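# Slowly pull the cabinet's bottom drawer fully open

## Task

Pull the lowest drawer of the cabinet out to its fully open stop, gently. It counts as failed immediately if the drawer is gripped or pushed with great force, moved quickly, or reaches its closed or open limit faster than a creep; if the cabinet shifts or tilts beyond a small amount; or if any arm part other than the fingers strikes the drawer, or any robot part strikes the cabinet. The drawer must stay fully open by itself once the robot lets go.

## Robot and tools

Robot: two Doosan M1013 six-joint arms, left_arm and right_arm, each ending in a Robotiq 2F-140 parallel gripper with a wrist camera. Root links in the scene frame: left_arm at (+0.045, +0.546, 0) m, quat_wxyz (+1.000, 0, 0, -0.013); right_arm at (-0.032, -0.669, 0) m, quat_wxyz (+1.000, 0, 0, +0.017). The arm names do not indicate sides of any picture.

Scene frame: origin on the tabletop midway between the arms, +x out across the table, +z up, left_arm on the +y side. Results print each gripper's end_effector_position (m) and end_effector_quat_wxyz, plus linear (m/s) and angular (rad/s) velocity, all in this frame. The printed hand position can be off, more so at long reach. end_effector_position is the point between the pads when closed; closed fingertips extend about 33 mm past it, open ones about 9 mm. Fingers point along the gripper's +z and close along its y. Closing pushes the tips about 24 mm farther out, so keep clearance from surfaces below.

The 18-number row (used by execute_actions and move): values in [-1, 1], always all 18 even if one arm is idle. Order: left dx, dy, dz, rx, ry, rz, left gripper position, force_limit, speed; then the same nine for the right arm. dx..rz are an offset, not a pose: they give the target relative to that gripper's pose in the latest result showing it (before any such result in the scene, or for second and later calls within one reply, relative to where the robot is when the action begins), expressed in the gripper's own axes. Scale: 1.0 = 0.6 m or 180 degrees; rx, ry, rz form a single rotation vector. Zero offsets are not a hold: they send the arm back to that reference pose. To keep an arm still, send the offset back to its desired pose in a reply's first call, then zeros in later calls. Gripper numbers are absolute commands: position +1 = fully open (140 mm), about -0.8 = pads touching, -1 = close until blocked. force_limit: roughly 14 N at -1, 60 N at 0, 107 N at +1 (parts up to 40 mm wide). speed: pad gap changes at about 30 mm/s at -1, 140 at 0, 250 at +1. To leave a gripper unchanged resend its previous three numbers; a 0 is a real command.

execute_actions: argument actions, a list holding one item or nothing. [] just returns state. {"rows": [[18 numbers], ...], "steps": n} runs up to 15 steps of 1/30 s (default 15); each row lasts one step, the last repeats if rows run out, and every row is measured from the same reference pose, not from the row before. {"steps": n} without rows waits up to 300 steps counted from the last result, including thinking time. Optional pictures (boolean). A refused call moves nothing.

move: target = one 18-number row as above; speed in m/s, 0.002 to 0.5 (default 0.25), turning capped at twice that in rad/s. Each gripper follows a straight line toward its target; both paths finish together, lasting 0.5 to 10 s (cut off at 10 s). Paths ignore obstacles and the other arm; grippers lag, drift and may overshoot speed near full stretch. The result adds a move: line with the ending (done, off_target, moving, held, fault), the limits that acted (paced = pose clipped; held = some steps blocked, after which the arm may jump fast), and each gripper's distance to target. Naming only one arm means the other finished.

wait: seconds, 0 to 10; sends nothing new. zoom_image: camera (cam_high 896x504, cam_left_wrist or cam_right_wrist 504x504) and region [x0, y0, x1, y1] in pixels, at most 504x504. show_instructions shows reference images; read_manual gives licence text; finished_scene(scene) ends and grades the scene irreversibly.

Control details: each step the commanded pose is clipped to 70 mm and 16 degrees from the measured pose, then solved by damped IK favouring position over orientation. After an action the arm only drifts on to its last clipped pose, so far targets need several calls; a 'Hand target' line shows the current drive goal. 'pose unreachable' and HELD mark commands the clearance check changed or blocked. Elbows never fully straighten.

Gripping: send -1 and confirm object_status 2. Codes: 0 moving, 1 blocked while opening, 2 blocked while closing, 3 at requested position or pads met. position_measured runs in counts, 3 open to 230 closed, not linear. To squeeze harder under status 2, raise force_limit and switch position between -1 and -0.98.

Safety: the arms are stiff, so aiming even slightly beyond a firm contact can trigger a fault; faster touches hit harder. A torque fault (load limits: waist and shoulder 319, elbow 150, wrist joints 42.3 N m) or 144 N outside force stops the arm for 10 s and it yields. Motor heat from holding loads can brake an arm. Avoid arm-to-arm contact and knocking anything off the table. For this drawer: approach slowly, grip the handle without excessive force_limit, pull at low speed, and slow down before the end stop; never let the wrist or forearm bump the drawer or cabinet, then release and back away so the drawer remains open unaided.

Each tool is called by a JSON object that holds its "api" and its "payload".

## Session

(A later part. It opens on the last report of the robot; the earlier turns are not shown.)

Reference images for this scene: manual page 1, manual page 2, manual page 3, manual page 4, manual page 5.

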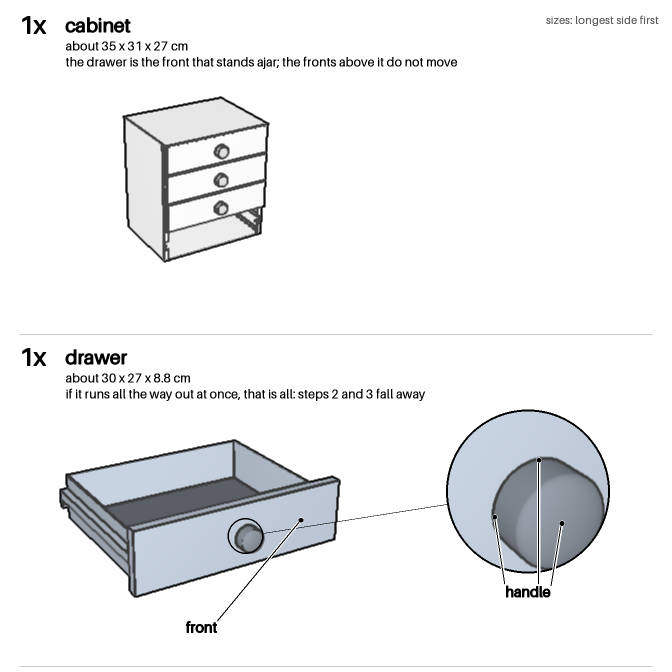

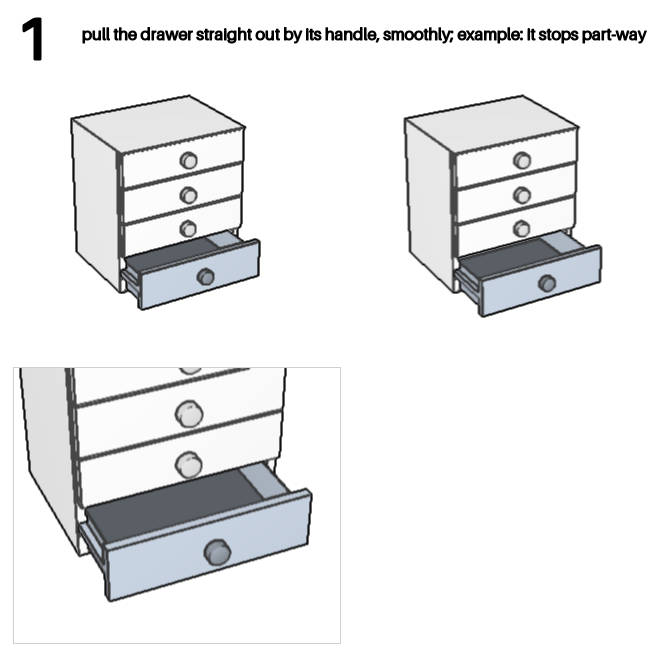

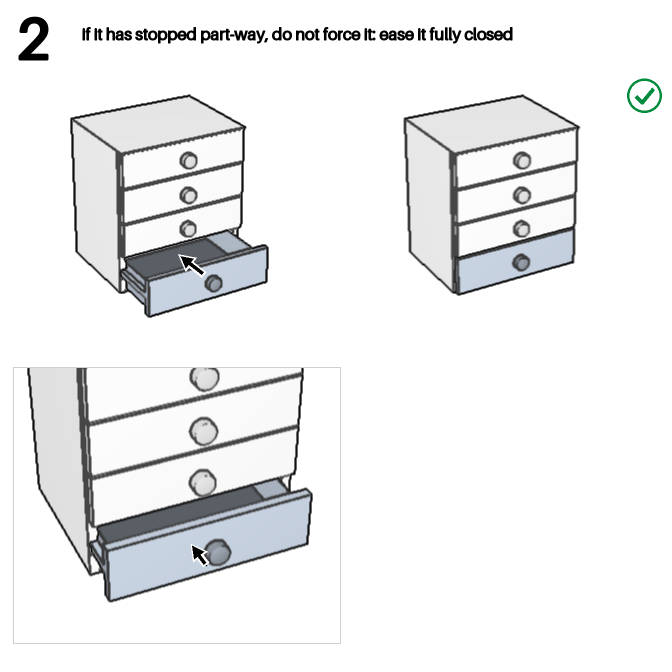

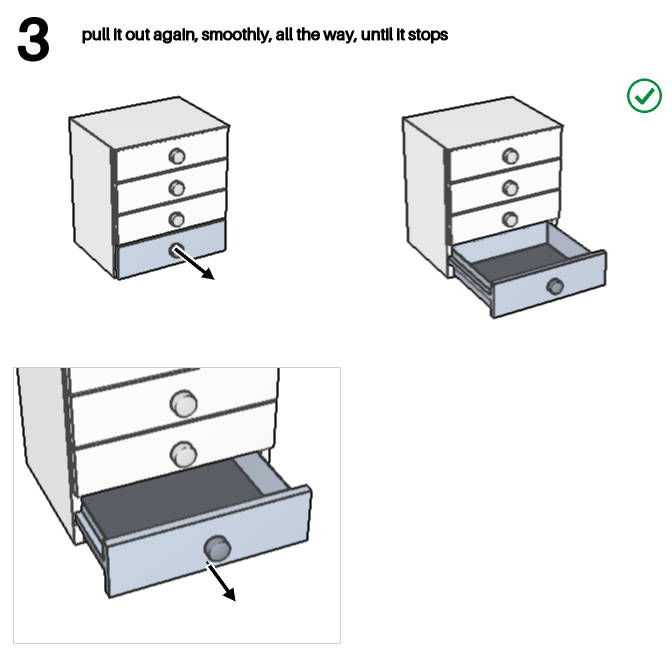

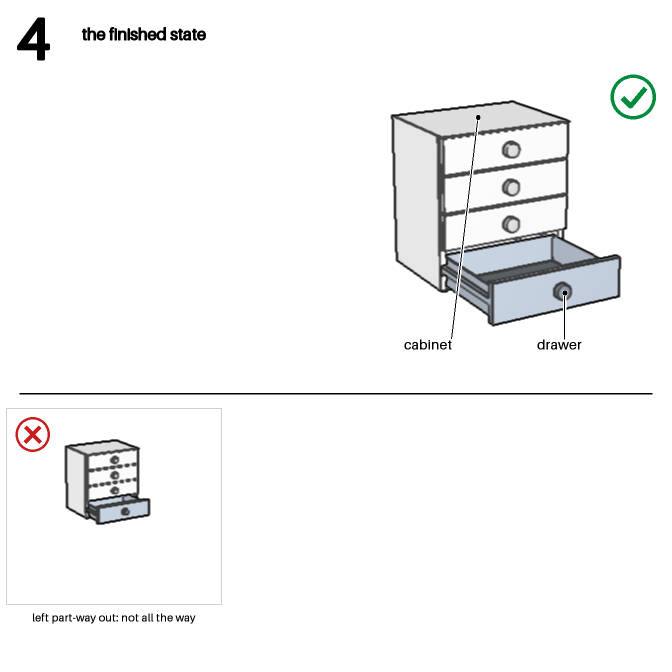

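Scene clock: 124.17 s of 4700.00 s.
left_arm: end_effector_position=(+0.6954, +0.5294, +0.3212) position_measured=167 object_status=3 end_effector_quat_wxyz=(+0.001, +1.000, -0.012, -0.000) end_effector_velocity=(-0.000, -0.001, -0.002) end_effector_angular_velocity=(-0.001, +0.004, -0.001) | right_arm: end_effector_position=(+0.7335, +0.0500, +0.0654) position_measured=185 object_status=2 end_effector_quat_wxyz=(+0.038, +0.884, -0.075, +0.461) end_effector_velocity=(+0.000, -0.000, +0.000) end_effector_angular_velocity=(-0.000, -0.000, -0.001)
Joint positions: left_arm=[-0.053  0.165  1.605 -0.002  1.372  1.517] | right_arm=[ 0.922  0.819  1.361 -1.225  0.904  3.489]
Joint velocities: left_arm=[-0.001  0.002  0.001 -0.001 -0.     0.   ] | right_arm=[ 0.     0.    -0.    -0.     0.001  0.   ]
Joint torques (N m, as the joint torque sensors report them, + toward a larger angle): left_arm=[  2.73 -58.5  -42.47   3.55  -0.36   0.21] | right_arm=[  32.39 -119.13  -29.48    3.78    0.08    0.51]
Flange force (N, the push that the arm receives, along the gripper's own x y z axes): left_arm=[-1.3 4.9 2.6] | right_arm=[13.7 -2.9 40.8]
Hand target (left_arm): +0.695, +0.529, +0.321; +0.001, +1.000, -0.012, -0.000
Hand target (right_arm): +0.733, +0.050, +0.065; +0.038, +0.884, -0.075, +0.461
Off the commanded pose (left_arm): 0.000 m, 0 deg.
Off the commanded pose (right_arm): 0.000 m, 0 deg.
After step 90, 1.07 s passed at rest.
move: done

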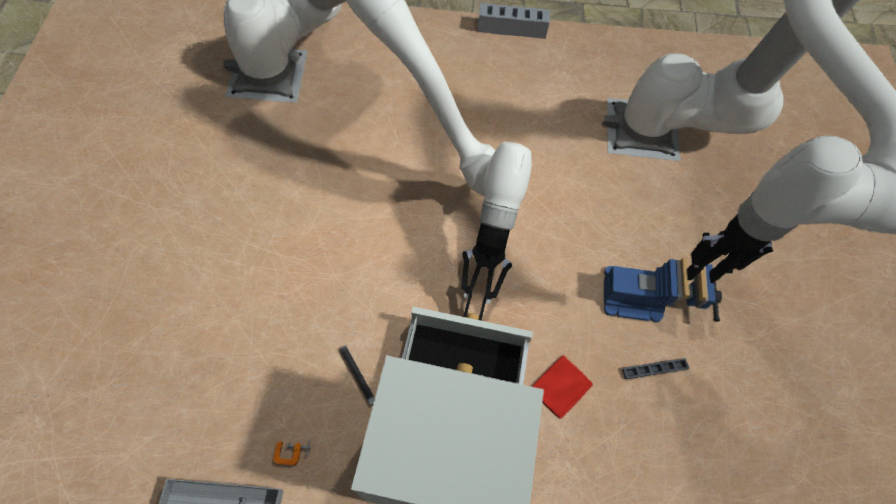

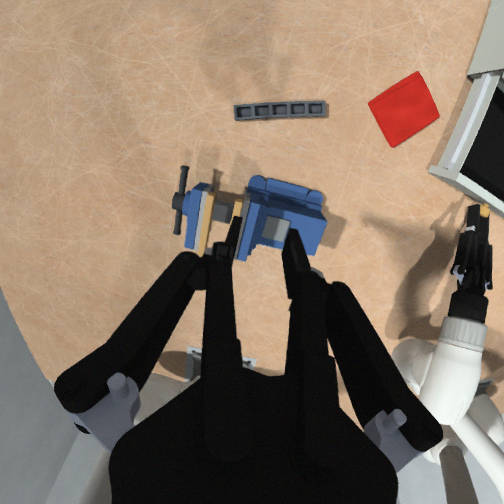

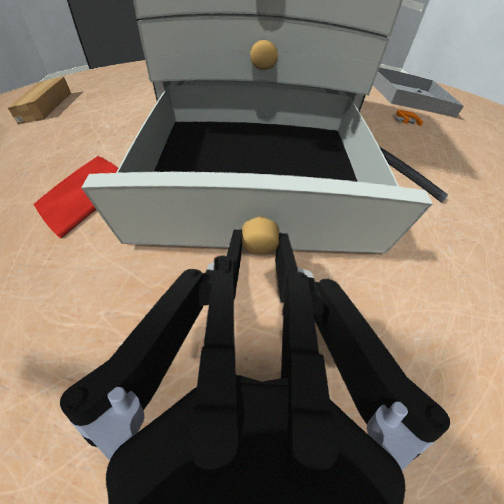

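{"api": "move", "payload": {"target": [0,0,0,0,0,0,-0.3,0,0,0,0,0,0,0,0,0.1,-0.6,0]}}

{"api": "move", "payload": {"target": [0,0,0,0,0,0,-0.3,0,0,-0.04,0,-0.12,0,0,0,0.1,-0.6,0], "speed": 0.1}}

Scene clock: 129.20 s of 4700.00 s.
left_arm: end_effector_position=(+0.6954, +0.5294, +0.3212) position_measured=167 object_status=3 end_effector_quat_wxyz=(+0.001, +1.000, -0.012, -0.000) end_effector_velocity=(-0.000, -0.000, +0.000) end_effector_angular_velocity=(-0.001, -0.001, -0.000) | right_arm: end_effector_position=(+0.7335, +0.0500, +0.0655) position_measured=117 object_status=3 end_effector_quat_wxyz=(+0.038, +0.884, -0.075, +0.461) end_effector_velocity=(+0.000, -0.000, +0.000) end_effector_angular_velocity=(+0.001, -0.001, -0.001)
Joint positions: left_arm=[-0.053  0.165  1.605 -0.002  1.372  1.517] | right_arm=[ 0.922  0.819  1.361 -1.225  0.904  3.489]
Joint velocities: left_arm=[-0.    -0.001 -0.    -0.001  0.     0.   ] | right_arm=[-0.    -0.    -0.    -0.     0.001  0.001]
Joint torques (N m, as the joint torque sensors report them, + toward a larger angle): left_arm=[  2.76 -59.37 -41.92   3.36  -0.54   0.38] | right_arm=[  -1.4  -109.38  -33.7    -0.46    1.05    0.42]
Flange force (N, the push that the arm receives, along the gripper's own x y z axes): left_arm=[-0.5 4.8 0.6] | right_arm=[-1.3 0.0 -0.8]
Hand target (left_arm): +0.695, +0.529, +0.321; +0.001, +1.000, -0.012, -0.000
Hand target (right_arm): +0.733, +0.050, +0.065; +0.038, +0.884, -0.075, +0.461
Off the commanded pose (left_arm): 0.000 m, 0 deg.
Off the commanded pose (right_arm): 0.000 m, 0 deg.
After step 90, 1.33 s passed at rest.
move: done

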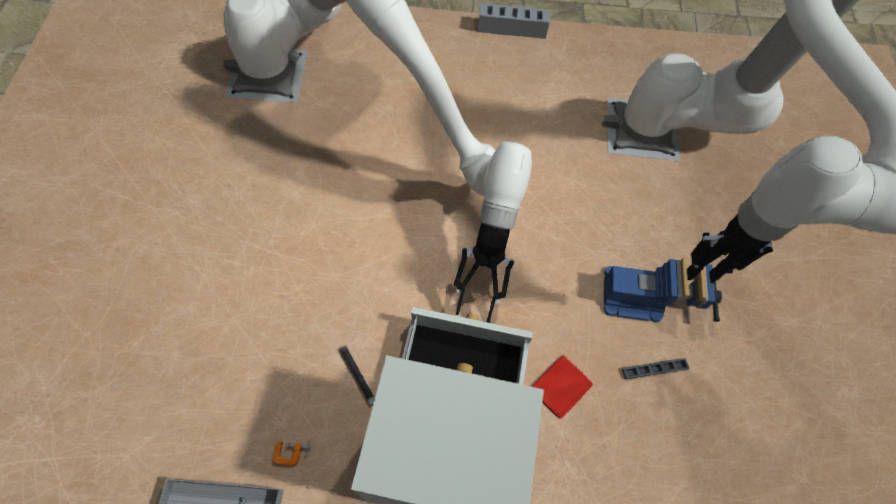

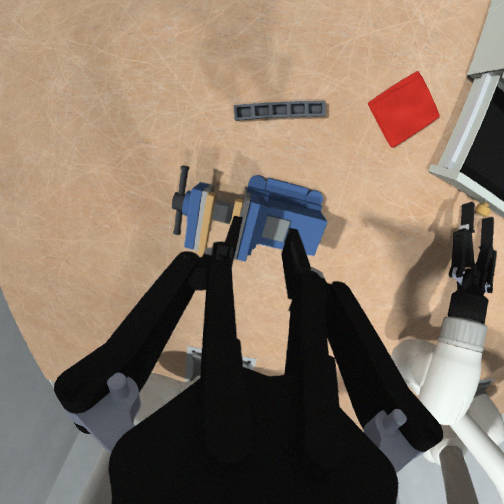

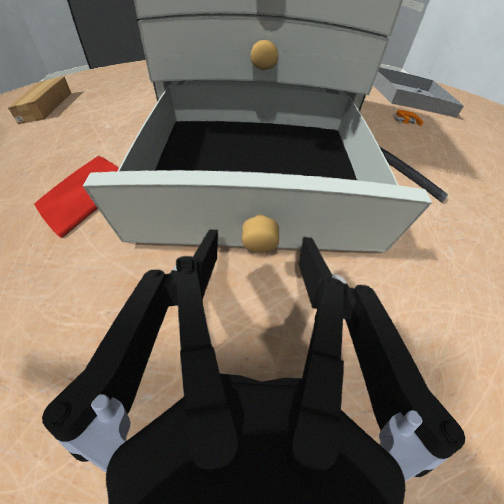

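Scene clock: 130.23 s of 4700.00 s.
left_arm: end_effector_position=(+0.6954, +0.5294, +0.3212) position_measured=167 object_status=3 end_effector_quat_wxyz=(+0.001, +1.000, -0.012, -0.000) end_effector_velocity=(+0.000, -0.000, -0.001) end_effector_angular_velocity=(-0.000, +0.002, -0.000) | right_arm: end_effector_position=(+0.6617, +0.0621, +0.0870) position_measured=117 object_status=3 end_effector_quat_wxyz=(+0.038, +0.884, -0.075, +0.461) end_effector_velocity=(-0.001, +0.001, -0.000) end_effector_angular_velocity=(+0.001, +0.001, +0.002)
Joint positions: left_arm=[-0.053  0.165  1.605 -0.002  1.372  1.517] | right_arm=[ 0.996  0.764  1.423 -1.202  0.959  3.523]
Joint velocities: left_arm=[-0.     0.002  0.    -0.    -0.     0.   ] | right_arm=[ 0.001 -0.     0.     0.    -0.001  0.   ]
Joint torques (N m, as the joint torque sensors report them, + toward a larger angle): left_arm=[  1.81 -59.57 -42.17   3.76  -0.36   0.18] | right_arm=[  -1.32 -104.85  -33.03   -0.4     1.08    0.29]
Flange force (N, the push that the arm receives, along the gripper's own x y z axes): left_arm=[1.0 3.4 2.2] | right_arm=[-1.4 -0.4 -0.8]
Hand target (left_arm): +0.695, +0.529, +0.321; +0.001, +1.000, -0.012, -0.000
Hand target (right_arm): +0.662, +0.062, +0.087; +0.038, +0.884, -0.075, +0.461
Off the commanded pose (left_arm): 0.000 m, 0 deg.
Off the commanded pose (right_arm): 0.000 m, 0 deg.
move: done

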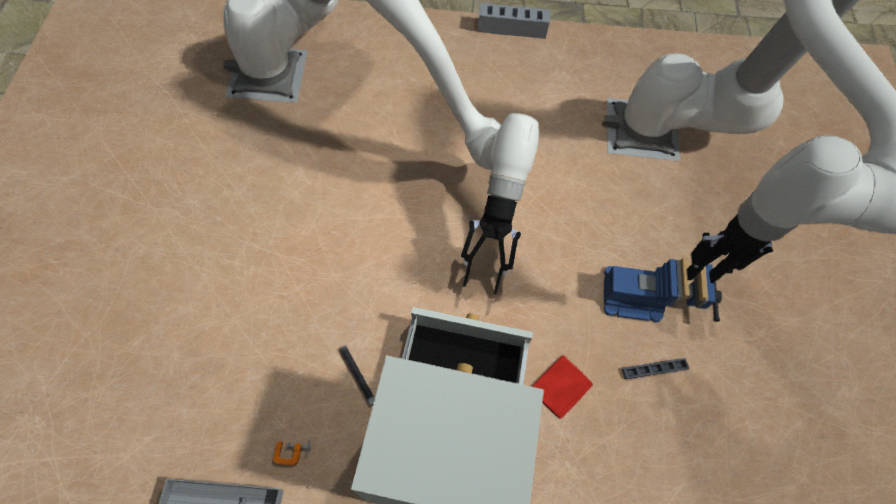

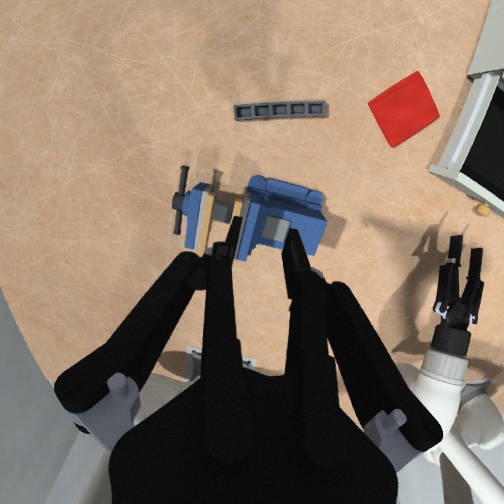

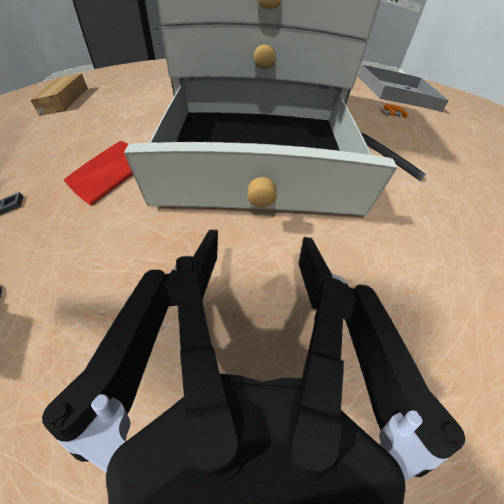

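{"api": "finished_scene", "payload": {"scene": 2}}

The scene is finished: the task was done.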